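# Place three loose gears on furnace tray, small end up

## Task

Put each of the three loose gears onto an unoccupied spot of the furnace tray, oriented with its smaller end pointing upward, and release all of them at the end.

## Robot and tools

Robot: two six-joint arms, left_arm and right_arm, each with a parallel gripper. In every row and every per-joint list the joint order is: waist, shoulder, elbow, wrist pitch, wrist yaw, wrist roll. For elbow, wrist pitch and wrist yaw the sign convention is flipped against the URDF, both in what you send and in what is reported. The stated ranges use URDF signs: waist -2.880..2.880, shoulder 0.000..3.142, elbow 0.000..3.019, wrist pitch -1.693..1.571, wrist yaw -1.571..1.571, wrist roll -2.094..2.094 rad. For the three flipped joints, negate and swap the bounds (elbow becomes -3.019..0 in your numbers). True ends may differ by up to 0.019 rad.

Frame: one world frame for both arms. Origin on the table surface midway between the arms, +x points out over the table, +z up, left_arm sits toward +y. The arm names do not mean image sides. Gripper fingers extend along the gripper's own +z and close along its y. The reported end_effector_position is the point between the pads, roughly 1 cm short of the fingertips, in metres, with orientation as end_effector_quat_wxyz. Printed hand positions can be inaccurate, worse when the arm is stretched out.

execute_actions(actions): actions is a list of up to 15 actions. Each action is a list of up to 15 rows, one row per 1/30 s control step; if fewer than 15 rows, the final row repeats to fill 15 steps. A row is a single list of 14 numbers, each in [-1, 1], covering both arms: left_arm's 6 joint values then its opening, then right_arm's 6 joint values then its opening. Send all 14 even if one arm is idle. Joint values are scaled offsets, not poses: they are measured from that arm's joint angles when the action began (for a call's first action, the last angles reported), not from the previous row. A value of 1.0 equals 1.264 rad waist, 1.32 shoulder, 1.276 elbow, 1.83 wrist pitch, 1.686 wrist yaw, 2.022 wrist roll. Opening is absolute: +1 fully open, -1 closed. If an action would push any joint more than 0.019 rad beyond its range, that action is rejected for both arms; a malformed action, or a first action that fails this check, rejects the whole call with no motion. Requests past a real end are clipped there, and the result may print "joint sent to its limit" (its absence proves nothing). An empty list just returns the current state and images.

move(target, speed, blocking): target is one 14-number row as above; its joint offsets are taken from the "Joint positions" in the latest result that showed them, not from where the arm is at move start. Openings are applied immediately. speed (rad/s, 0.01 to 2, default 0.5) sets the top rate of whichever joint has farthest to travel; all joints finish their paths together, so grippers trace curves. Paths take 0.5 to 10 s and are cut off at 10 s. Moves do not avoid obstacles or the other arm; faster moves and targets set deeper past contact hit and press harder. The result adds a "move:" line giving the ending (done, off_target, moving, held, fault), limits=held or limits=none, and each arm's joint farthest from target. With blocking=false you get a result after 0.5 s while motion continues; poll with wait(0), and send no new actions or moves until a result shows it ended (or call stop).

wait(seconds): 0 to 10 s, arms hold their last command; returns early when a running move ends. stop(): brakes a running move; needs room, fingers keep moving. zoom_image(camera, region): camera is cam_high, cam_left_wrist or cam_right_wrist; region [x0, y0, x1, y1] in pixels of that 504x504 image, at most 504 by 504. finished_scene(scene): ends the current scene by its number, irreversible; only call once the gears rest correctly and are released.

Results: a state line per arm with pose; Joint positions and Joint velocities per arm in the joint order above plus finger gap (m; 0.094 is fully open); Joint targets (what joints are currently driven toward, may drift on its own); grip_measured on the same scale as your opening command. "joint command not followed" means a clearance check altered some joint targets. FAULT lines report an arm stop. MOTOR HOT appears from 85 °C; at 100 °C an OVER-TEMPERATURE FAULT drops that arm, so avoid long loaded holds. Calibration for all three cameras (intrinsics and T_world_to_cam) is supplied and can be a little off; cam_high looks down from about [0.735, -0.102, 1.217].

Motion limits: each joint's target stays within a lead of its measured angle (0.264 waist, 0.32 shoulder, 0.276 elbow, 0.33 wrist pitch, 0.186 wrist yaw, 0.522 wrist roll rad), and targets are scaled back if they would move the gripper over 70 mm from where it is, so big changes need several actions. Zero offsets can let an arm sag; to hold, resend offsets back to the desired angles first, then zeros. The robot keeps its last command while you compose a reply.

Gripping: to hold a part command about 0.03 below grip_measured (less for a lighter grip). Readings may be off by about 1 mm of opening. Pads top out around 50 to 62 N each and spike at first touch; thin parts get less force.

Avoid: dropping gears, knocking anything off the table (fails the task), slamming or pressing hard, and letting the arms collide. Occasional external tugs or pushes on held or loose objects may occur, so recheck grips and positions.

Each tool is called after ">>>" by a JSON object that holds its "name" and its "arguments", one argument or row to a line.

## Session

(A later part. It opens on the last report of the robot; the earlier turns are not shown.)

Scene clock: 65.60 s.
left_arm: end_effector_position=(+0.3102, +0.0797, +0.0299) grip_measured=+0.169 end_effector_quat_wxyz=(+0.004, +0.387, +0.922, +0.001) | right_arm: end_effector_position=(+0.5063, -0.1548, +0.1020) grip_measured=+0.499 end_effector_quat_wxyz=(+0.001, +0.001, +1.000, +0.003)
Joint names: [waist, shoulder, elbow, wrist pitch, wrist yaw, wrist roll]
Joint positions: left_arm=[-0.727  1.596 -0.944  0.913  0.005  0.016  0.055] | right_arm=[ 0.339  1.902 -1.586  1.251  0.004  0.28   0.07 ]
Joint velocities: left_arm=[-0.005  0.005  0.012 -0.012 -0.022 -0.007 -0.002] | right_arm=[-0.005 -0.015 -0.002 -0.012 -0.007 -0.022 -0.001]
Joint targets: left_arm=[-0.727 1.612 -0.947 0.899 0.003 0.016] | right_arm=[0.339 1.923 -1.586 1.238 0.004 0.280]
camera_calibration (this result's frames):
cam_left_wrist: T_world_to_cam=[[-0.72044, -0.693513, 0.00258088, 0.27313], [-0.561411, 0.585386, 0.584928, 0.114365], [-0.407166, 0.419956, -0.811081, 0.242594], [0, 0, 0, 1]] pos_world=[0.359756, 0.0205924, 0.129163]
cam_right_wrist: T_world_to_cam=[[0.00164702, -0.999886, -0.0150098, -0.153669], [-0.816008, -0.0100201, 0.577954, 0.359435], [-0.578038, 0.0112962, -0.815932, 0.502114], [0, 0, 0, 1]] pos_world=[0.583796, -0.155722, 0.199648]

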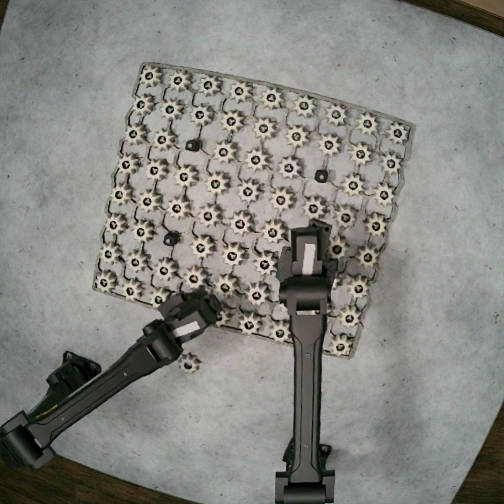

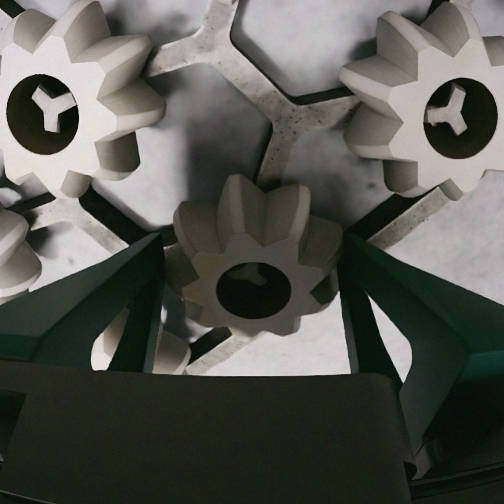

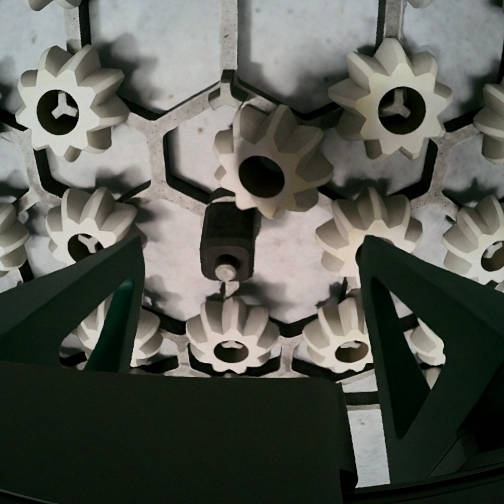

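>>> {"name": "execute_actions", "arguments": {
  "actions": [
    [[0,0.012,-0.002,-0.008,0,0,0.13, 0,0.016,0,-0.007,0,0,0.5],[0,0.013,-0.001,-0.009,0,0,0.13, 0,0.016,0,-0.007,0,0,0.5],[0,0.014,0,-0.010,0,0,0.13, 0,0.016,0,-0.007,0,0,0.5],[0,0.015,0.001,-0.011,0,0,0.13, 0,0.016,0,-0.007,0,0,0.5],[0,0.016,0.002,-0.012,0,0,0.13, 0,0.016,0,-0.007,0,0,0.5],[0,0.0165,0.003,-0.013,0,0,0.13, 0,0.016,0,-0.007,0,0,0.5],[0,0.017,0.003,-0.014,0,0,0.13, 0,0.016,0,-0.007,0,0,0.5]]
  ]
}}

Scene clock: 66.73 s.
left_arm: end_effector_position=(+0.3104, +0.0797, +0.0294) grip_measured=+0.169 end_effector_quat_wxyz=(+0.005, +0.387, +0.922, +0.001) | right_arm: end_effector_position=(+0.5063, -0.1548, +0.1020) grip_measured=+0.499 end_effector_quat_wxyz=(+0.001, +0.001, +1.000, +0.003)
Joint names: [waist, shoulder, elbow, wrist pitch, wrist yaw, wrist roll]
Joint positions: left_arm=[-0.727  1.596 -0.943  0.91   0.006  0.016  0.055] | right_arm=[ 0.339  1.902 -1.586  1.251  0.004  0.28   0.07 ]
Joint velocities: left_arm=[-0.005 -0.005  0.002 -0.002  0.022  0.007  0.   ] | right_arm=[-0.005  0.005  0.022 -0.012 -0.022 -0.007  0.001]
Joint targets: left_arm=[-0.727 1.618 -0.941 0.887 0.006 0.016] | right_arm=[0.339 1.923 -1.586 1.238 0.004 0.280]
camera_calibration (this result's frames):
cam_left_wrist: T_world_to_cam=[[-0.720439, -0.693516, 0.00178059, 0.27329], [-0.562362, 0.585693, 0.583706, 0.11509], [-0.405853, 0.419524, -0.811963, 0.241945], [0, 0, 0, 1]] pos_world=[0.359805, 0.0206224, 0.128785]
cam_right_wrist: T_world_to_cam=[[0.00164702, -0.999886, -0.0150098, -0.153669], [-0.816008, -0.0100201, 0.577954, 0.359435], [-0.578038, 0.0112962, -0.815932, 0.502114], [0, 0, 0, 1]] pos_world=[0.583796, -0.155722, 0.199648]

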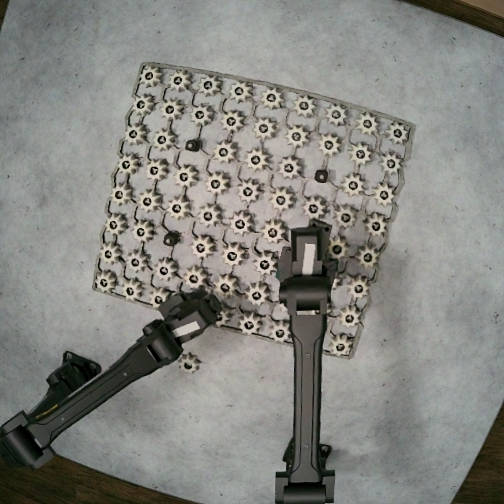

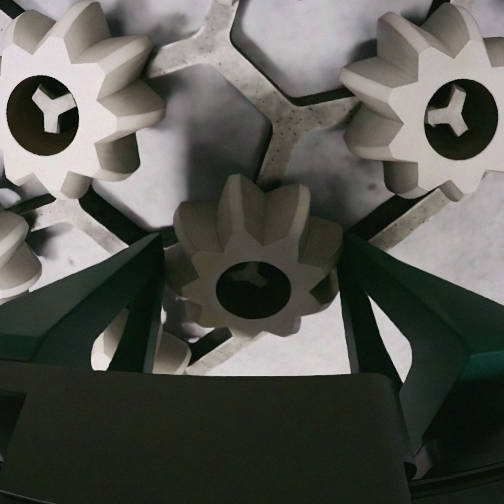

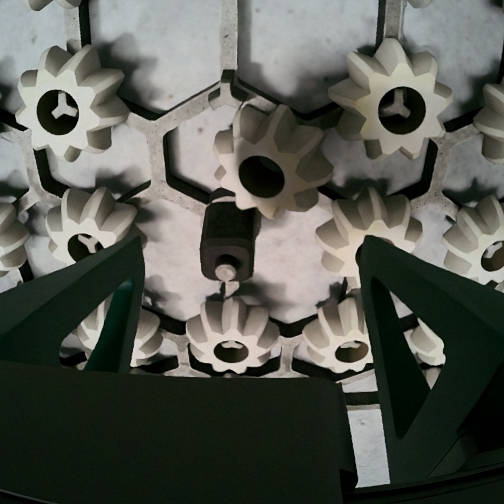

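>>> {"name": "execute_actions", "arguments": {
  "actions": [
    [[0,0,0,0,0,0,0.17, 0,0.016,0,-0.007,0,0,0.5],[0,0,0,0,0,0,0.19, 0,0.016,0,-0.007,0,0,0.5],[0,0,0,0,0,0,0.22, 0,0.016,0,-0.007,0,0,0.5],[0,0,0,0,0,0,0.25, 0,0.016,0,-0.007,0,0,0.5],[0,0,0,0,0,0,0.28, 0,0.016,0,-0.007,0,0,0.5],[0,0,0,0,0,0,0.31, 0,0.016,0,-0.007,0,0,0.5],[0,0,0,0,0,0,0.34, 0,0.016,0,-0.007,0,0,0.5],[0,0,0,0,0,0,0.36, 0,0.016,0,-0.007,0,0,0.5]]
  ]
}}

Scene clock: 67.67 s.
left_arm: end_effector_position=(+0.3104, +0.0797, +0.0294) grip_measured=+0.358 end_effector_quat_wxyz=(+0.005, +0.387, +0.922, +0.001) | right_arm: end_effector_position=(+0.5063, -0.1548, +0.1020) grip_measured=+0.499 end_effector_quat_wxyz=(+0.001, +0.001, +1.000, +0.003)
Joint names: [waist, shoulder, elbow, wrist pitch, wrist yaw, wrist roll]
Joint positions: left_arm=[-0.727  1.596 -0.943  0.91   0.006  0.016  0.064] | right_arm=[ 0.339  1.902 -1.586  1.251  0.004  0.28   0.07 ]
Joint velocities: left_arm=[-0.015 -0.015 -0.007 -0.002  0.022 -0.037 -0.   ] | right_arm=[-0.015  0.005  0.007  0.002  0.007  0.037 -0.001]
Joint targets: left_arm=[-0.727 1.596 -0.943 0.910 0.006 0.016] | right_arm=[0.339 1.923 -1.586 1.238 0.004 0.280]
camera_calibration (this result's frames):
cam_left_wrist: T_world_to_cam=[[-0.720439, -0.693516, 0.00178059, 0.27329], [-0.562362, 0.585693, 0.583706, 0.11509], [-0.405853, 0.419524, -0.811963, 0.241945], [0, 0, 0, 1]] pos_world=[0.359805, 0.0206224, 0.128785]
cam_right_wrist: T_world_to_cam=[[0.00164702, -0.999886, -0.0150098, -0.153669], [-0.816008, -0.0100201, 0.577954, 0.359435], [-0.578038, 0.0112962, -0.815932, 0.502114], [0, 0, 0, 1]] pos_world=[0.583796, -0.155722, 0.199648]

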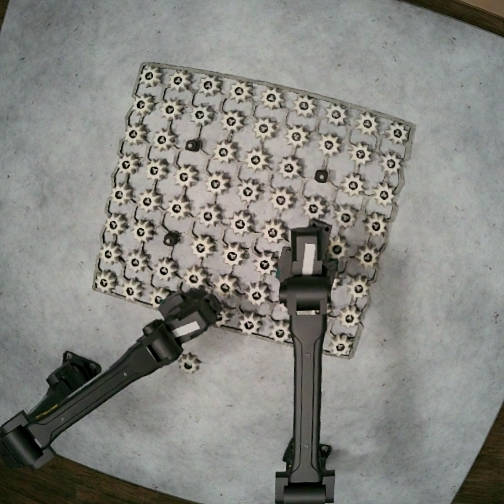

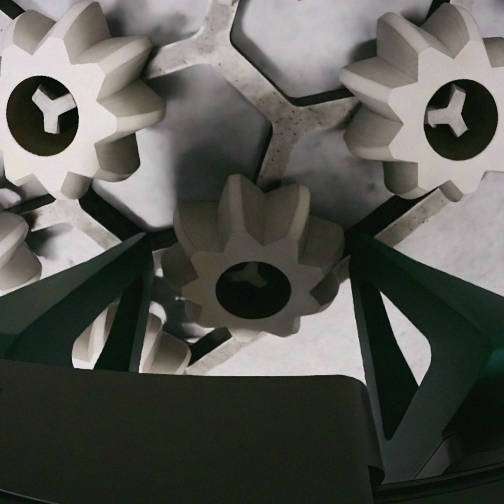

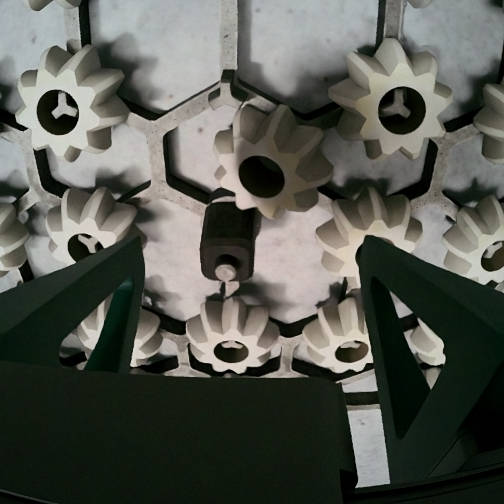

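>>> {"name": "execute_actions", "arguments": {
  "actions": [
    [[0,-0.018,-0.038,0.006,0,0,0.36, 0.003,0.008,0.001,-0.008,-0.006,0.001,0.5],[0,-0.021,-0.040,0.009,0,0,0.36, 0.008,0.009,0.003,-0.010,-0.015,0.003,0.5],[0,-0.025,-0.044,0.014,0,0,0.36, 0.014,0.010,0.005,-0.012,-0.027,0.006,0.5],[0,-0.029,-0.048,0.020,0,0,0.36, 0.021,0.012,0.008,-0.015,-0.040,0.009,0.5],[0,-0.034,-0.052,0.027,0,0,0.36, 0.029,0.014,0.011,-0.018,-0.054,0.012,0.5],[0,-0.039,-0.057,0.034,0,0,0.36, 0.037,0.016,0.014,-0.021,-0.069,0.015,0.5],[0,-0.044,-0.062,0.041,0,0,0.36, 0.045,0.018,0.017,-0.024,-0.084,0.018,0.5],[0,-0.049,-0.067,0.048,0,0,0.36, 0.053,0.019,0.020,-0.027,-0.099,0.022,0.5],[0,-0.054,-0.072,0.055,0,0,0.36, 0.061,0.021,0.023,-0.030,-0.114,0.025,0.5],[0,-0.059,-0.077,0.062,0,0,0.36, 0.069,0.022,0.026,-0.033,-0.129,0.028,0.5],[0,-0.064,-0.082,0.069,0,0,0.36, 0.076,0.024,0.028,-0.036,-0.143,0.031,0.5],[0,-0.069,-0.086,0.075,0,0,0.36, 0.083,0.025,0.031,-0.039,-0.156,0.034,0.5],[0,-0.074,-0.090,0.081,0,0,0.36, 0.089,0.026,0.033,-0.041,-0.167,0.036,0.5],[0,-0.078,-0.093,0.086,0,0,0.36, 0.093,0.027,0.034,-0.043,-0.175,0.038,0.5],[0,-0.081,-0.095,0.089,0,0,0.36, 0.096,0.028,0.035,-0.045,-0.180,0.040,0.5]],
    [[0,-0.02,-0.04,0.006,0,0,0.36, 0.006,0.01,0,-0.007,-0.005,0,0.5]]
  ]
}}

Scene clock: 71.67 s.
left_arm: end_effector_position=(+0.3167, +0.0735, +0.0904) grip_measured=+0.358 end_effector_quat_wxyz=(+0.021, +0.387, +0.922, -0.005) | right_arm: end_effector_position=(+0.4991, -0.1384, +0.0828) grip_measured=+0.499 end_effector_quat_wxyz=(+0.052, -0.031, +0.989, -0.135)
Joint names: [waist, shoulder, elbow, wrist pitch, wrist yaw, wrist roll]
Joint positions: left_arm=[-0.727  1.505 -1.023  1.047  0.006  0.016  0.064] | right_arm=[ 0.458  1.917 -1.535  1.189 -0.291  0.332  0.07 ]
Joint velocities: left_arm=[-0.015 -0.005  0.002  0.012 -0.022  0.022 -0.001] | right_arm=[-0.005 -0.005  0.012 -0.002  0.022 -0.022 -0.001]
Joint targets: left_arm=[-0.727 1.496 -1.063 1.055 0.006 0.016] | right_arm=[0.449 1.927 -1.541 1.178 -0.295 0.332]
camera_calibration (this result's frames):
cam_left_wrist: T_world_to_cam=[[-0.720472, -0.693483, 0.000933941, 0.273484], [-0.576269, 0.599444, 0.5555, 0.0926278], [-0.38579, 0.399684, -0.831516, 0.293478], [0, 0, 0, 1]] pos_world=[0.363637, 0.016833, 0.192321]
cam_right_wrist: T_world_to_cam=[[0.0535477, -0.963605, 0.261913, -0.181291], [-0.872662, 0.0823348, 0.481333, 0.413816], [-0.485379, -0.254336, -0.836493, 0.400834], [0, 0, 0, 1]] pos_world=[0.565386, -0.106817, 0.183594]

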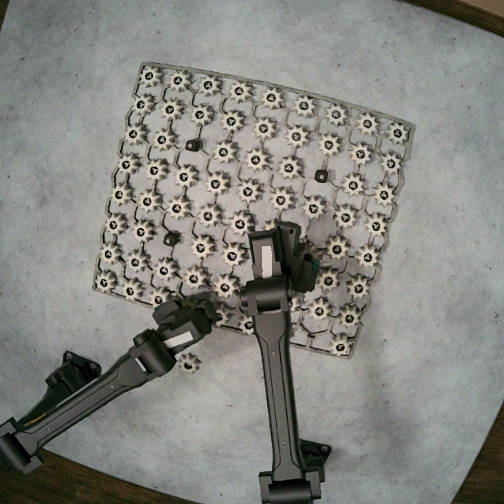

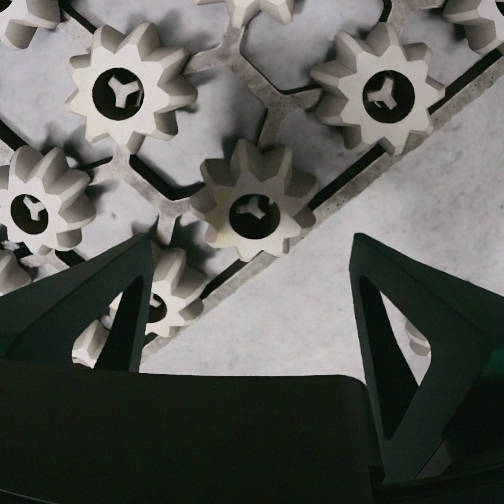

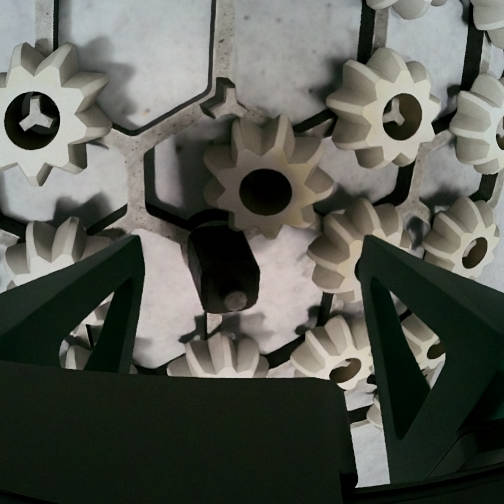

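>>> {"name": "execute_actions", "arguments": {
  "actions": []
}}

Scene clock: 73.47 s.
left_arm: end_effector_position=(+0.3167, +0.0735, +0.0904) grip_measured=+0.358 end_effector_quat_wxyz=(+0.021, +0.387, +0.922, -0.005) | right_arm: end_effector_position=(+0.4991, -0.1384, +0.0828) grip_measured=+0.499 end_effector_quat_wxyz=(+0.052, -0.031, +0.989, -0.135)
Joint names: [waist, shoulder, elbow, wrist pitch, wrist yaw, wrist roll]
Joint positions: left_arm=[-0.727  1.505 -1.023  1.047  0.006  0.016  0.064] | right_arm=[ 0.458  1.917 -1.535  1.189 -0.291  0.332  0.07 ]
Joint velocities: left_arm=[-0.015 -0.005 -0.002  0.007 -0.037  0.081  0.   ] | right_arm=[-0.005 -0.015  0.007 -0.002  0.066 -0.037  0.001]
Joint targets: left_arm=[-0.727 1.496 -1.063 1.055 0.006 0.016] | right_arm=[0.449 1.927 -1.541 1.178 -0.295 0.332]
camera_calibration (this result's frames):
cam_left_wrist: T_world_to_cam=[[-0.720472, -0.693483, 0.000933941, 0.273484], [-0.576269, 0.599444, 0.5555, 0.0926278], [-0.38579, 0.399684, -0.831516, 0.293478], [0, 0, 0, 1]] pos_world=[0.363637, 0.016833, 0.192321]
cam_right_wrist: T_world_to_cam=[[0.0535477, -0.963605, 0.261913, -0.181291], [-0.872662, 0.0823348, 0.481333, 0.413816], [-0.485379, -0.254336, -0.836493, 0.400834], [0, 0, 0, 1]] pos_world=[0.565386, -0.106817, 0.183594]

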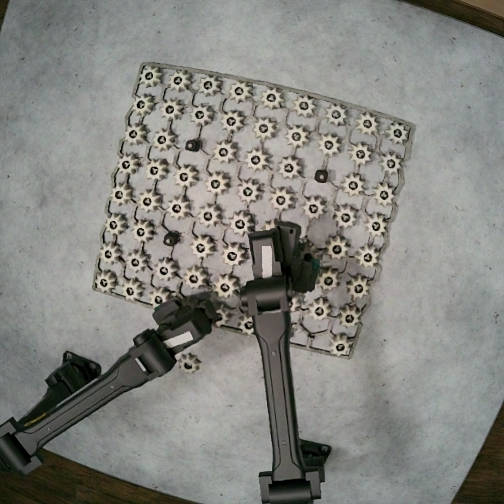

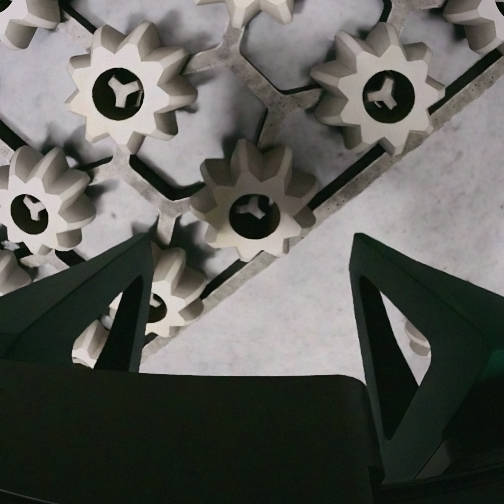

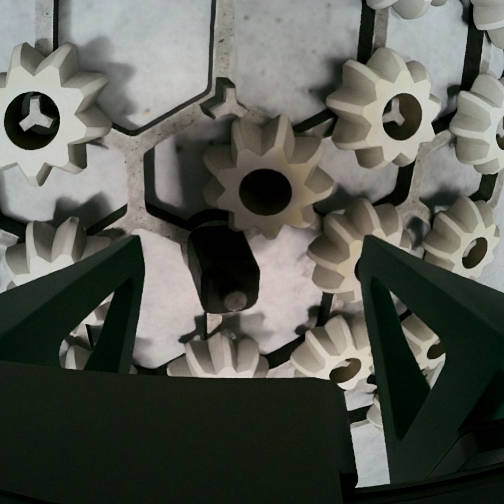

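>>> {"name": "move", "arguments": {
  "target": [-0.31,-0.255,0.164,0.084,0,0,0.36,-0.021,0.038,0.0235,-0.0434,-0.003,0.012,0.40],
  "speed": 0.35
}}

Scene clock: 76.57 s.
left_arm: end_effector_position=(+0.1411, +0.0872, +0.1247) grip_measured=+0.358 end_effector_quat_wxyz=(+0.008, +0.558, +0.830, -0.002) | right_arm: end_effector_position=(+0.5023, -0.1471, +0.0541) grip_measured=+0.401 end_effector_quat_wxyz=(+0.053, -0.016, +0.989, -0.136)
Joint names: [waist, shoulder, elbow, wrist pitch, wrist yaw, wrist roll]
Joint positions: left_arm=[-1.114  1.18  -0.816  1.191  0.006  0.016  0.064] | right_arm=[ 0.442  1.947 -1.501  1.123 -0.293  0.347  0.066]
Joint velocities: left_arm=[-0.005 -0.015  0.007 -0.007  0.051  0.007 -0.   ] | right_arm=[-0.015 -0.005  0.022  0.007  0.022 -0.007 -0.   ]
Joint targets: left_arm=[-1.118 1.168 -0.814 1.201 0.006 0.016] | right_arm=[0.432 1.967 -1.505 1.109 -0.296 0.356]
move: done; limits=none; left_arm: farthest joint: the shoulder, 0.011 radians from its target (0.336 radians at the start); right_arm: farthest joint: the shoulder, 0.020 radians from its target (0.051 radians at the start)
camera_calibration (this result's frames):
cam_left_wrist: T_world_to_cam=[[-0.928979, -0.370129, 0.00158319, 0.157572], [-0.301403, 0.758955, 0.577185, -0.0912165], [-0.214834, 0.535716, -0.816612, 0.21089], [0, 0, 0, 1]] pos_world=[0.164194, 0.0145739, 0.224615]
cam_right_wrist: T_world_to_cam=[[0.0236493, -0.964895, 0.261571, -0.167562], [-0.872435, 0.10784, 0.476683, 0.435101], [-0.488157, -0.239477, -0.839258, 0.379915], [0, 0, 0, 1]] pos_world=[0.569018, -0.11762, 0.155271]

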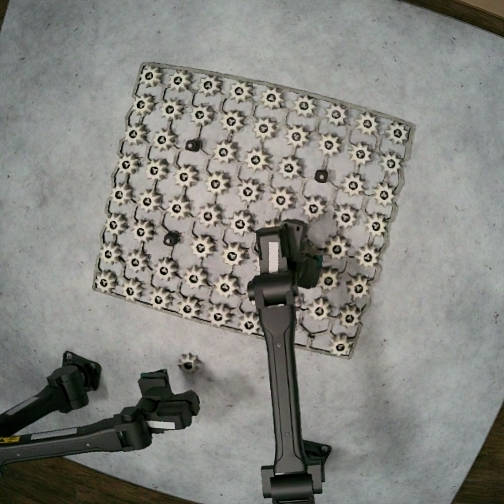

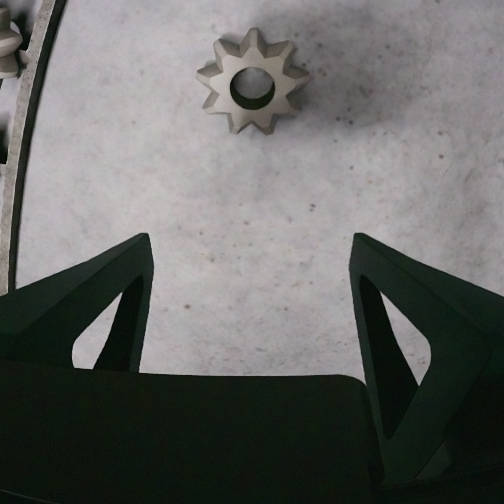

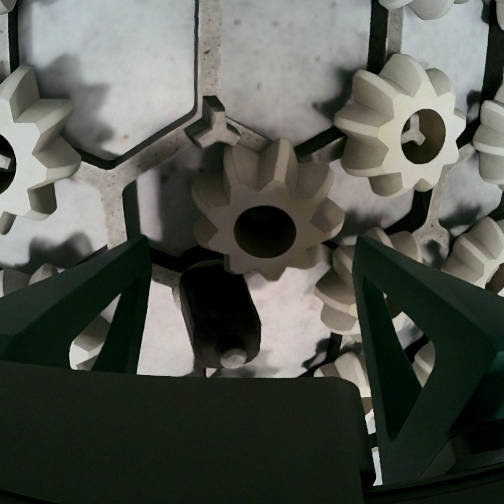

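>>> {"name": "move", "arguments": {
  "target": [0.723,-0.009,0,0.005,0,0,0.36,-0.014,0.015,-0.003,-0.008,-0.002,0.004,0.40],
  "speed": 0.7
}}

Scene clock: 83.87 s.
left_arm: end_effector_position=(+0.3140, +0.2894, +0.1247) grip_measured=+0.358 end_effector_quat_wxyz=(+0.008, +0.133, +0.991, +0.002) | right_arm: end_effector_position=(+0.5035, -0.1511, +0.0541) grip_measured=+0.401 end_effector_quat_wxyz=(+0.052, -0.013, +0.989, -0.136)
Joint names: [waist, shoulder, elbow, wrist pitch, wrist yaw, wrist roll]
Joint positions: left_arm=[-0.199  1.18  -0.816  1.191  0.006  0.016  0.064] | right_arm=[ 0.435  1.947 -1.501  1.123 -0.293  0.347  0.066]
Joint velocities: left_arm=[-0.005 -0.005  0.007  0.007 -0.007 -0.007 -0.001] | right_arm=[ 0.005 -0.015 -0.002  0.007 -0.066  0.007 -0.   ]
Joint targets: left_arm=[-0.200 1.168 -0.816 1.200 0.006 0.016] | right_arm=[0.424 1.967 -1.505 1.108 -0.296 0.355]
move: done; limits=none; left_arm: farthest joint: the shoulder, 0.012 radians from its target (0.012 radians at the start); right_arm: farthest joint: the shoulder, 0.019 radians from its target (0.019 radians at the start)
camera_calibration (this result's frames):
cam_left_wrist: T_world_to_cam=[[-0.272979, -0.962019, 0.00158319, 0.35835], [-0.785348, 0.223797, 0.577185, 0.114229], [-0.555617, 0.156316, -0.816612, 0.356489], [0, 0, 0, 1]] pos_world=[0.385603, 0.26345, 0.224615]
cam_right_wrist: T_world_to_cam=[[0.016276, -0.965057, 0.261533, -0.16773], [-0.871638, 0.114459, 0.476599, 0.43716], [-0.48988, -0.235719, -0.839318, 0.380979], [0, 0, 0, 1]] pos_world=[0.570409, -0.122102, 0.155279]

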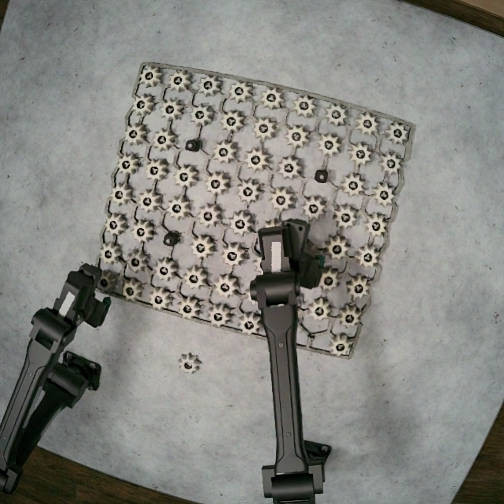

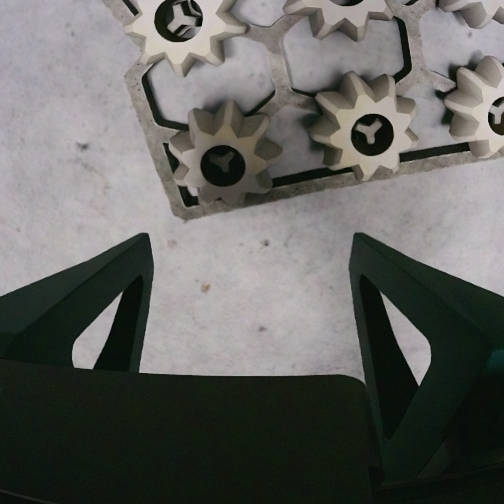

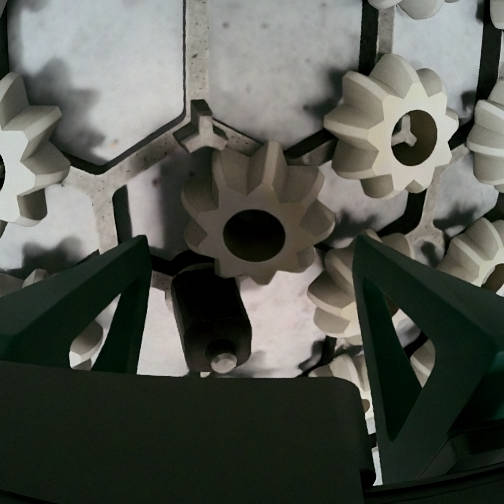

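>>> {"name": "move", "arguments": {
  "target": [0,-0.009,0,0.005,0,0,0.36,-0.018,0.031,0.010,-0.026,-0.004,0.0075,0.40],
  "speed": 0.08
}}

Scene clock: 85.83 s.
left_arm: end_effector_position=(+0.3140, +0.2894, +0.1247) grip_measured=+0.358 end_effector_quat_wxyz=(+0.008, +0.133, +0.991, +0.002) | right_arm: end_effector_position=(+0.5048, -0.1598, +0.0354) grip_measured=+0.401 end_effector_quat_wxyz=(+0.049, -0.003, +0.989, -0.139)
Joint names: [waist, shoulder, elbow, wrist pitch, wrist yaw, wrist roll]
Joint positions: left_arm=[-0.199  1.18  -0.816  1.191  0.006  0.016  0.064] | right_arm=[ 0.421  1.971 -1.483  1.089 -0.296  0.353  0.066]
Joint velocities: left_arm=[-0.015 -0.005 -0.002 -0.007 -0.051  0.007 -0.   ] | right_arm=[-0.005 -0.015 -0.002  0.002 -0.022 -0.007 -0.   ]
Joint targets: left_arm=[-0.199 1.168 -0.816 1.200 0.006 0.016] | right_arm=[0.412 1.988 -1.488 1.075 -0.300 0.362]
move: done; limits=none; left_arm: farthest joint: the shoulder, 0.012 radians from its target (0.012 radians at the start); right_arm: farthest joint: the shoulder, 0.017 radians from its target (0.040 radians at the start)
camera_calibration (this result's frames):
cam_left_wrist: T_world_to_cam=[[-0.272979, -0.962019, 0.00158319, 0.35835], [-0.785348, 0.223797, 0.577185, 0.114229], [-0.555617, 0.156316, -0.816612, 0.356489], [0, 0, 0, 1]] pos_world=[0.385603, 0.26345, 0.224615]
cam_right_wrist: T_world_to_cam=[[-0.00146424, -0.963789, 0.266662, -0.162279], [-0.867128, 0.134044, 0.47971, 0.44894], [-0.498084, -0.230528, -0.835924, 0.368652], [0, 0, 0, 1]] pos_world=[0.57267, -0.131596, 0.136078]

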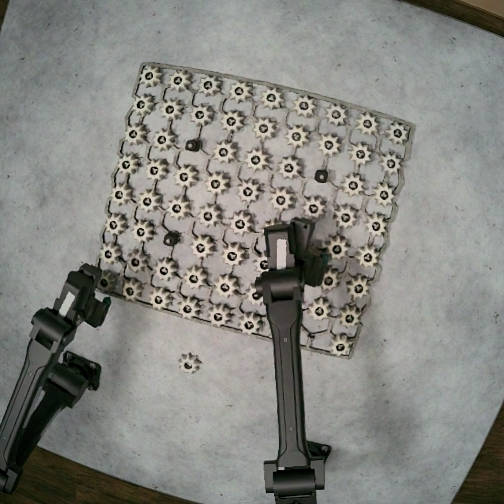

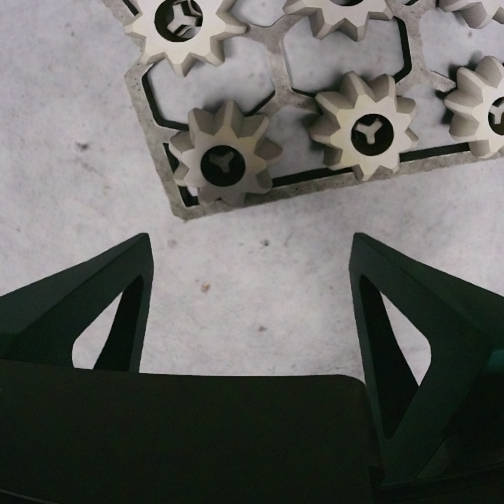

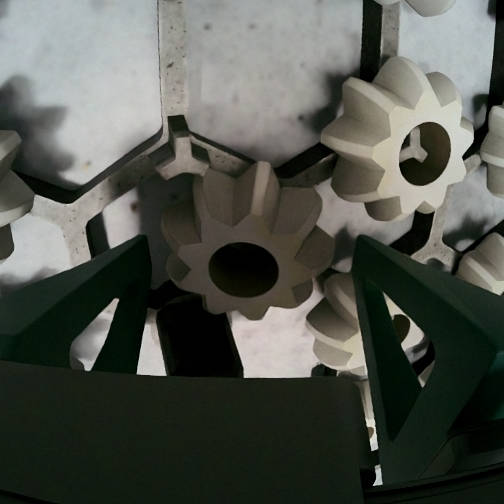

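>>> {"name": "move", "arguments": {
  "target": [0,-0.009,0,0.005,0,0,0.36,-0.010,0.0265,0.006,-0.0246,-0.002,0.006,0.40],
  "speed": 0.06
}}

Scene clock: 87.63 s.
left_arm: end_effector_position=(+0.3140, +0.2894, +0.1247) grip_measured=+0.358 end_effector_quat_wxyz=(+0.008, +0.133, +0.991, +0.002) | right_arm: end_effector_position=(+0.5058, -0.1604, +0.0228) grip_measured=+0.401 end_effector_quat_wxyz=(+0.050, -0.001, +0.989, -0.139)
Joint names: [waist, shoulder, elbow, wrist pitch, wrist yaw, wrist roll]
Joint positions: left_arm=[-0.199  1.18  -0.816  1.191  0.006  0.016  0.064] | right_arm=[ 0.419  1.987 -1.472  1.058 -0.296  0.355  0.066]
Joint velocities: left_arm=[ 0.005 -0.005  0.022  0.007  0.022 -0.037 -0.001] | right_arm=[-0.005  0.005 -0.007  0.007 -0.007  0.007  0.   ]
Joint targets: left_arm=[-0.199 1.168 -0.816 1.200 0.006 0.016] | right_arm=[0.408 2.006 -1.476 1.044 -0.299 0.365]
move: done; limits=none; left_arm: farthest joint: the shoulder, 0.012 radians from its target (0.012 radians at the start); right_arm: farthest joint: the shoulder, 0.019 radians from its target (0.035 radians at the start)
camera_calibration (this result's frames):
cam_left_wrist: T_world_to_cam=[[-0.272979, -0.962019, 0.00158319, 0.35835], [-0.785348, 0.223797, 0.577185, 0.114229], [-0.555617, 0.156316, -0.816612, 0.356489], [0, 0, 0, 1]] pos_world=[0.385603, 0.26345, 0.224615]
cam_right_wrist: T_world_to_cam=[[-0.00616288, -0.96419, 0.265141, -0.157101], [-0.868633, 0.136522, 0.476275, 0.457175], [-0.495417, -0.227375, -0.838369, 0.357793], [0, 0, 0, 1]] pos_world=[0.573406, -0.132537, 0.123876]

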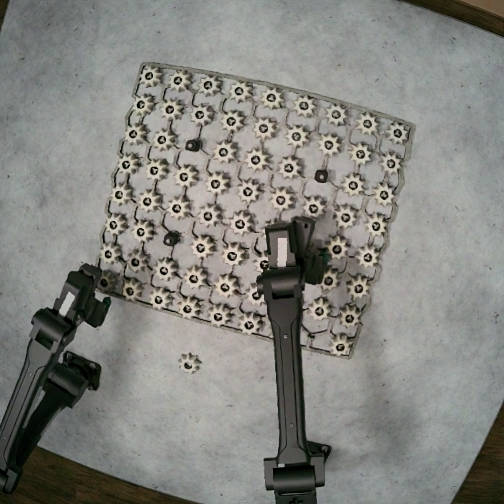

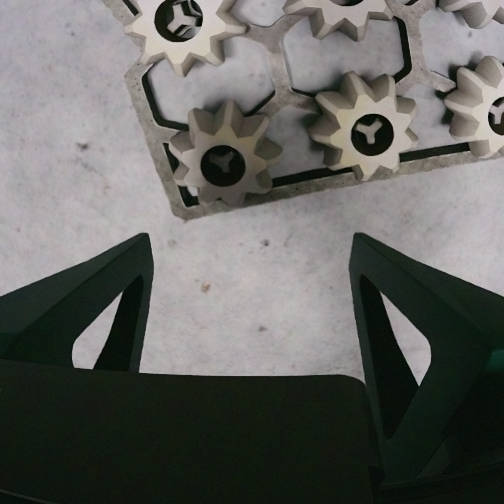

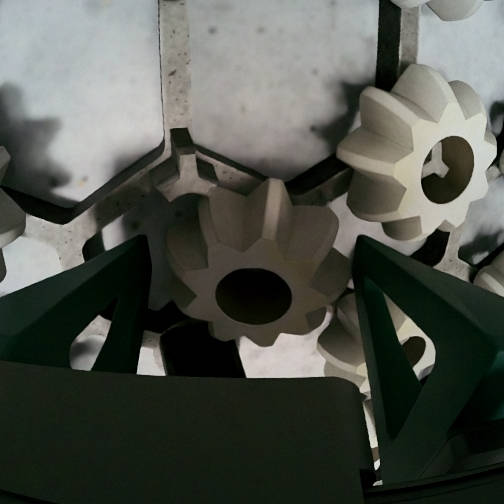

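>>> {"name": "execute_actions", "arguments": {
  "actions": [
    [[0,-0.009,0,0.005,0,0,0.36,-0.008,0.012,-0.002,-0.007,-0.002,0.004,0.36],[0,-0.009,0,0.005,0,0,0.36,-0.008,0.012,-0.002,-0.007,-0.002,0.004,0.33],[0,-0.009,0,0.005,0,0,0.36,-0.008,0.012,-0.002,-0.007,-0.002,0.004,0.30],[0,-0.009,0,0.005,0,0,0.36,-0.008,0.012,-0.002,-0.007,-0.002,0.004,0.28],[0,-0.009,0,0.005,0,0,0.36,-0.008,0.012,-0.002,-0.007,-0.002,0.004,0.26],[0,-0.009,0,0.005,0,0,0.36,-0.008,0.012,-0.002,-0.007,-0.002,0.004,0.24],[0,-0.009,0,0.005,0,0,0.36,-0.008,0.012,-0.002,-0.007,-0.002,0.004,0.23],[0,-0.009,0,0.005,0,0,0.36,-0.008,0.012,-0.002,-0.007,-0.002,0.004,0.22],[0,-0.009,0,0.005,0,0,0.36,-0.008,0.012,-0.002,-0.007,-0.002,0.004,0.21],[0,-0.009,0,0.005,0,0,0.36,-0.008,0.012,-0.002,-0.007,-0.002,0.004,0.20],[0,-0.009,0,0.005,0,0,0.36,-0.008,0.012,-0.002,-0.007,-0.002,0.004,0.19],[0,-0.009,0,0.005,0,0,0.36,-0.008,0.012,-0.002,-0.007,-0.002,0.004,0.18],[0,-0.009,0,0.005,0,0,0.36,-0.008,0.012,-0.002,-0.007,-0.002,0.004,0.17],[0,-0.009,0,0.005,0,0,0.36,-0.008,0.012,-0.002,-0.007,-0.002,0.004,0.16],[0,-0.009,0,0.005,0,0,0.36,-0.008,0.012,-0.002,-0.007,-0.002,0.004,0.15]]
  ]
}}

Scene clock: 89.03 s.
left_arm: end_effector_position=(+0.3140, +0.2894, +0.1247) grip_measured=+0.358 end_effector_quat_wxyz=(+0.008, +0.133, +0.991, +0.002) | right_arm: end_effector_position=(+0.5064, -0.1623, +0.0230) grip_measured=+0.178 end_effector_quat_wxyz=(+0.051, +0.000, +0.989, -0.140)
Joint names: [waist, shoulder, elbow, wrist pitch, wrist yaw, wrist roll]
Joint positions: left_arm=[-0.199  1.18  -0.816  1.191  0.006  0.016  0.064] | right_arm=[ 0.416  1.987 -1.472  1.058 -0.299  0.355  0.055]
Joint velocities: left_arm=[-0.024  0.005  0.002  0.017 -0.007 -0.051 -0.   ] | right_arm=[-0.015  0.015 -0.002 -0.007 -0.022  0.051  0.001]
Joint targets: left_arm=[-0.199 1.168 -0.816 1.200 0.006 0.016] | right_arm=[0.409 2.003 -1.474 1.045 -0.299 0.363]
camera_calibration (this result's frames):
cam_left_wrist: T_world_to_cam=[[-0.272979, -0.962019, 0.00158319, 0.35835], [-0.785348, 0.223797, 0.577185, 0.114229], [-0.555617, 0.156316, -0.816612, 0.356489], [0, 0, 0, 1]] pos_world=[0.385603, 0.26345, 0.224615]
cam_right_wrist: T_world_to_cam=[[-0.00901356, -0.963407, 0.26789, -0.157503], [-0.86877, 0.140197, 0.474956, 0.458564], [-0.495133, -0.228454, -0.838243, 0.357445], [0, 0, 0, 1]] pos_world=[0.57395, -0.134369, 0.124022]

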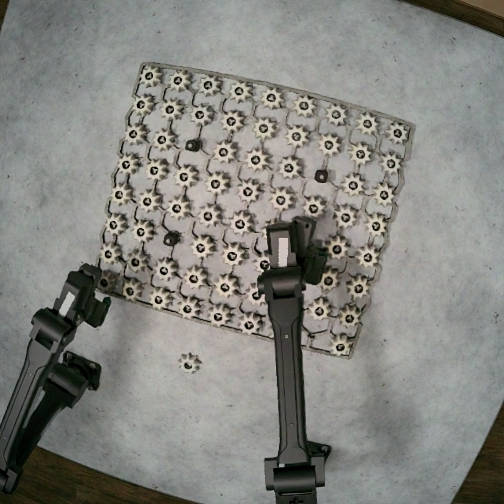

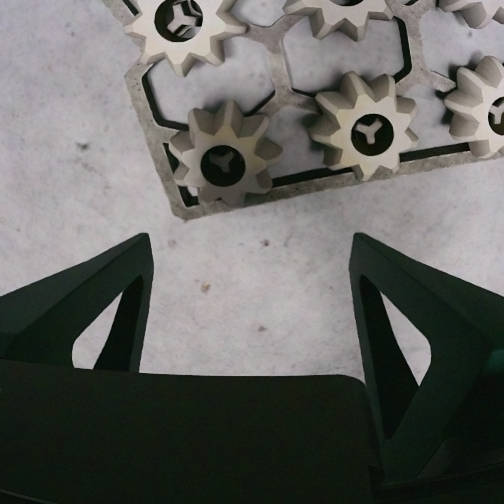

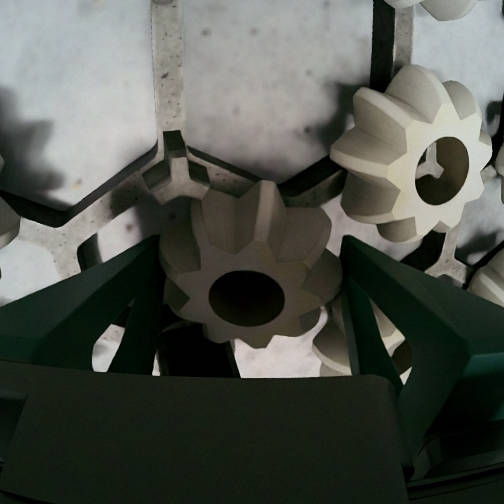

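>>> {"name": "execute_actions", "arguments": {
  "actions": [
    [[0,-0.009,0,0.005,0,0,0.36,-0.006,0.012,-0.002,-0.007,0,0.004,0.135]]
  ]
}}

Scene clock: 89.77 s.
left_arm: end_effector_position=(+0.3140, +0.2894, +0.1247) grip_measured=+0.358 end_effector_quat_wxyz=(+0.008, +0.133, +0.991, +0.002) | right_arm: end_effector_position=(+0.5064, -0.1623, +0.0230) grip_measured=+0.178 end_effector_quat_wxyz=(+0.051, +0.000, +0.989, -0.140)
Joint names: [waist, shoulder, elbow, wrist pitch, wrist yaw, wrist roll]
Joint positions: left_arm=[-0.199  1.18  -0.816  1.191  0.006  0.016  0.064] | right_arm=[ 0.416  1.987 -1.472  1.058 -0.299  0.355  0.055]
Joint velocities: left_arm=[-0.015  0.005 -0.002  0.002  0.022 -0.037 -0.   ] | right_arm=[-0.005 -0.015  0.012 -0.002  0.051  0.022 -0.   ]
Joint targets: left_arm=[-0.199 1.168 -0.816 1.200 0.006 0.016] | right_arm=[0.409 2.003 -1.474 1.045 -0.299 0.363]
camera_calibration (this result's frames):
cam_left_wrist: T_world_to_cam=[[-0.272979, -0.962019, 0.00158319, 0.35835], [-0.785348, 0.223797, 0.577185, 0.114229], [-0.555617, 0.156316, -0.816612, 0.356489], [0, 0, 0, 1]] pos_world=[0.385603, 0.26345, 0.224615]
cam_right_wrist: T_world_to_cam=[[-0.00901356, -0.963407, 0.26789, -0.157503], [-0.86877, 0.140197, 0.474956, 0.458564], [-0.495133, -0.228454, -0.838243, 0.357445], [0, 0, 0, 1]] pos_world=[0.57395, -0.134369, 0.124022]

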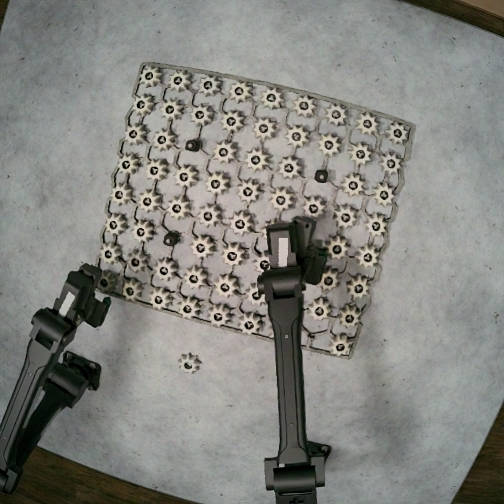

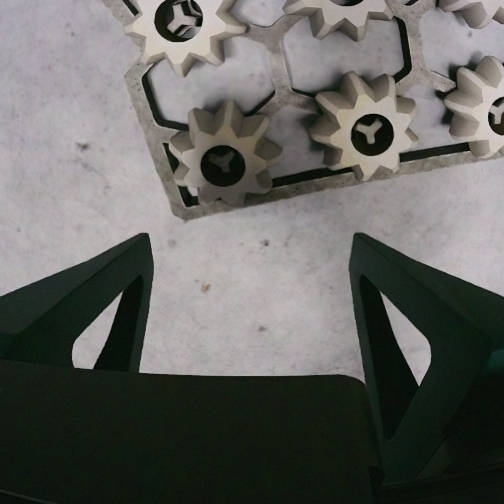

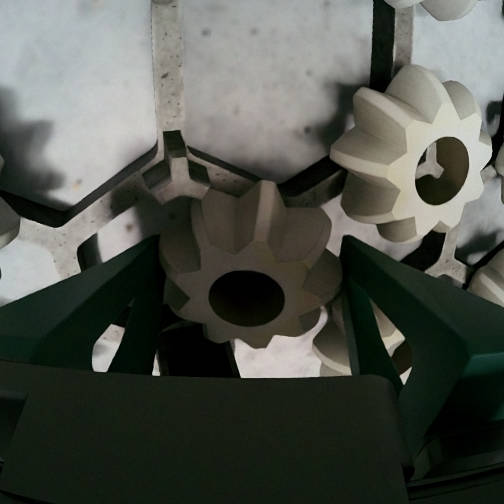

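>>> {"name": "move", "arguments": {
  "target": [0,-0.009,0,0.005,0,0,0.36,-0.004,-0.065,-0.078,0.068,0,0.002,0.135],
  "speed": 0.12
}}

Scene clock: 91.90 s.
left_arm: end_effector_position=(+0.3140, +0.2894, +0.1247) grip_measured=+0.358 end_effector_quat_wxyz=(+0.008, +0.133, +0.991, +0.002) | right_arm: end_effector_position=(+0.5010, -0.1658, +0.0594) grip_measured=+0.175 end_effector_quat_wxyz=(+0.037, -0.000, +0.989, -0.145)
Joint names: [waist, shoulder, elbow, wrist pitch, wrist yaw, wrist roll]
Joint positions: left_arm=[-0.199  1.18  -0.816  1.191  0.006  0.016  0.064] | right_arm=[ 0.414  1.946 -1.512  1.169 -0.299  0.356  0.055]
Joint velocities: left_arm=[-0.015 -0.015 -0.007 -0.012  0.007 -0.007 -0.001] | right_arm=[-0.015 -0.005  0.012 -0.002 -0.007 -0.022  0.001]
Joint targets: left_arm=[-0.199 1.168 -0.816 1.200 0.006 0.016] | right_arm=[0.412 1.901 -1.571 1.182 -0.299 0.359]
move: off_target (right_arm); limits=none; left_arm: farthest joint: the shoulder, 0.012 radians from its target (0.012 radians at the start); right_arm: farthest joint: the elbow, 0.059 radians from its target (0.100 radians at the start)
camera_calibration (this result's frames):
cam_left_wrist: T_world_to_cam=[[-0.272979, -0.962019, 0.00158319, 0.35835], [-0.785348, 0.223797, 0.577185, 0.114229], [-0.555617, 0.156316, -0.816612, 0.356489], [0, 0, 0, 1]] pos_world=[0.385603, 0.26345, 0.224615]
cam_right_wrist: T_world_to_cam=[[-0.00497876, -0.960663, 0.277672, -0.172835], [-0.854566, 0.148292, 0.497722, 0.429989], [-0.519319, -0.234811, -0.821688, 0.394534], [0, 0, 0, 1]] pos_world=[0.571483, -0.137159, 0.15816]

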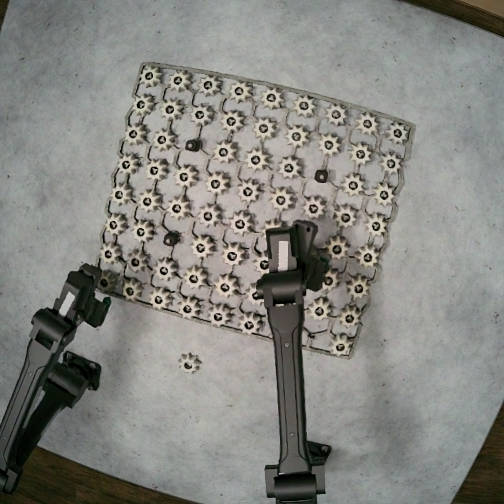

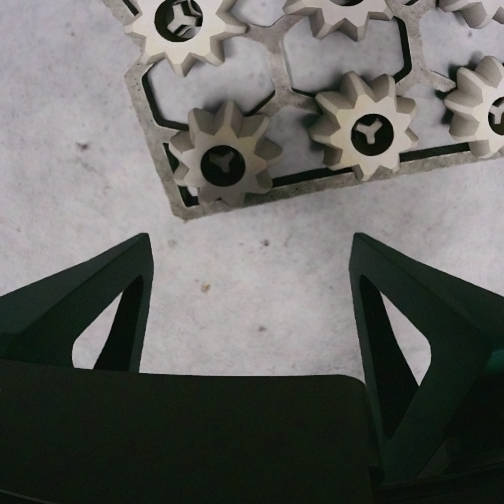

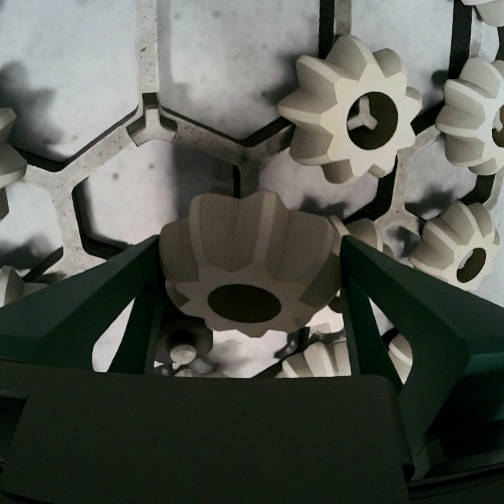

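>>> {"name": "move", "arguments": {
  "target": [0,-0.009,0,0.005,0,0,0.36,0,-0.063,-0.085,0.047,0.183,0,0.13],
  "speed": 0.25
}}

Scene clock: 95.00 s.
left_arm: end_effector_position=(+0.3140, +0.2894, +0.1247) grip_measured=+0.358 end_effector_quat_wxyz=(+0.008, +0.133, +0.991, +0.002) | right_arm: end_effector_position=(+0.4854, -0.1168, +0.0888) grip_measured=+0.168 end_effector_quat_wxyz=(-0.012, -0.000, +1.000, -0.000)
Joint names: [waist, shoulder, elbow, wrist pitch, wrist yaw, wrist roll]
Joint positions: left_arm=[-0.199  1.18  -0.816  1.191  0.006  0.016  0.064] | right_arm=[ 0.413  1.909 -1.559  1.243  0.007  0.35   0.055]
Joint velocities: left_arm=[-0.015 -0.005 -0.007 -0.002  0.037 -0.007  0.   ] | right_arm=[0.015 0.005 0.012 0.007 0.022 0.007 0.   ]
Joint targets: left_arm=[-0.199 1.168 -0.816 1.200 0.006 0.016] | right_arm=[0.413 1.863 -1.621 1.255 0.010 0.356]
move: off_target (right_arm); limits=none; left_arm: farthest joint: the shoulder, 0.012 radians from its target (0.012 radians at the start); right_arm: farthest joint: the elbow, 0.061 radians from its target (0.108 radians at the start)
camera_calibration (this result's frames):
cam_left_wrist: T_world_to_cam=[[-0.272979, -0.962019, 0.00158319, 0.35835], [-0.785348, 0.223797, 0.577185, 0.114229], [-0.555617, 0.156316, -0.816612, 0.356489], [0, 0, 0, 1]] pos_world=[0.385603, 0.26345, 0.224615]
cam_right_wrist: T_world_to_cam=[[0.00474034, -0.999945, -0.0093634, -0.117828], [-0.801021, -0.00940221, 0.598562, 0.34135], [-0.598617, 0.00466289, -0.801021, 0.486705], [0, 0, 0, 1]] pos_world=[0.565337, -0.116882, 0.184439]

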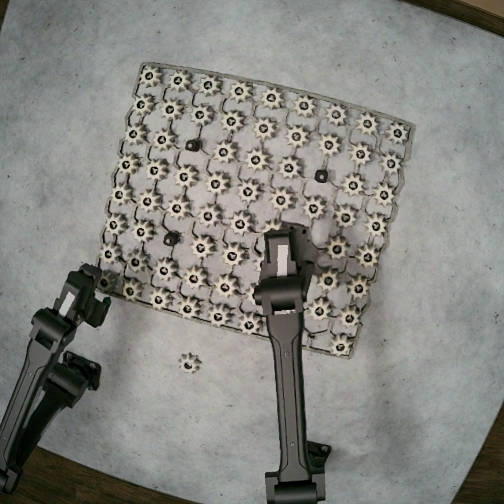

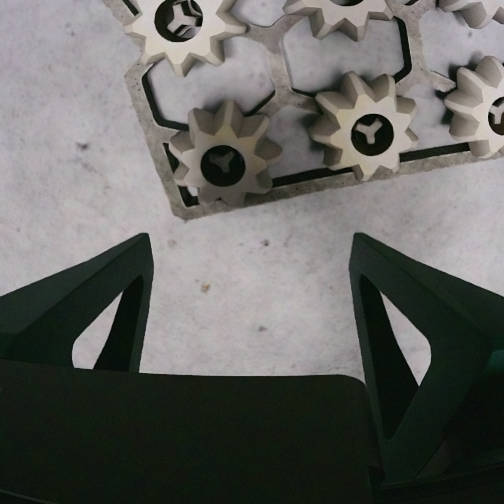

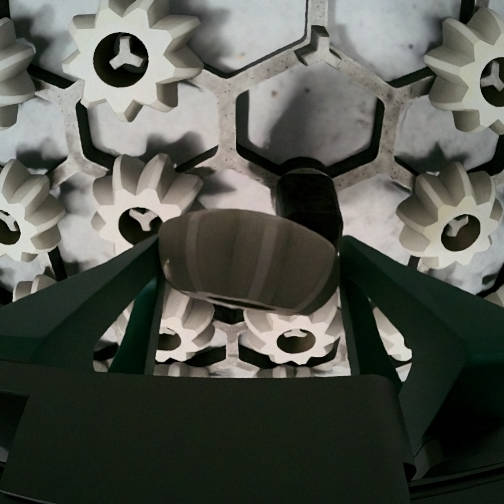

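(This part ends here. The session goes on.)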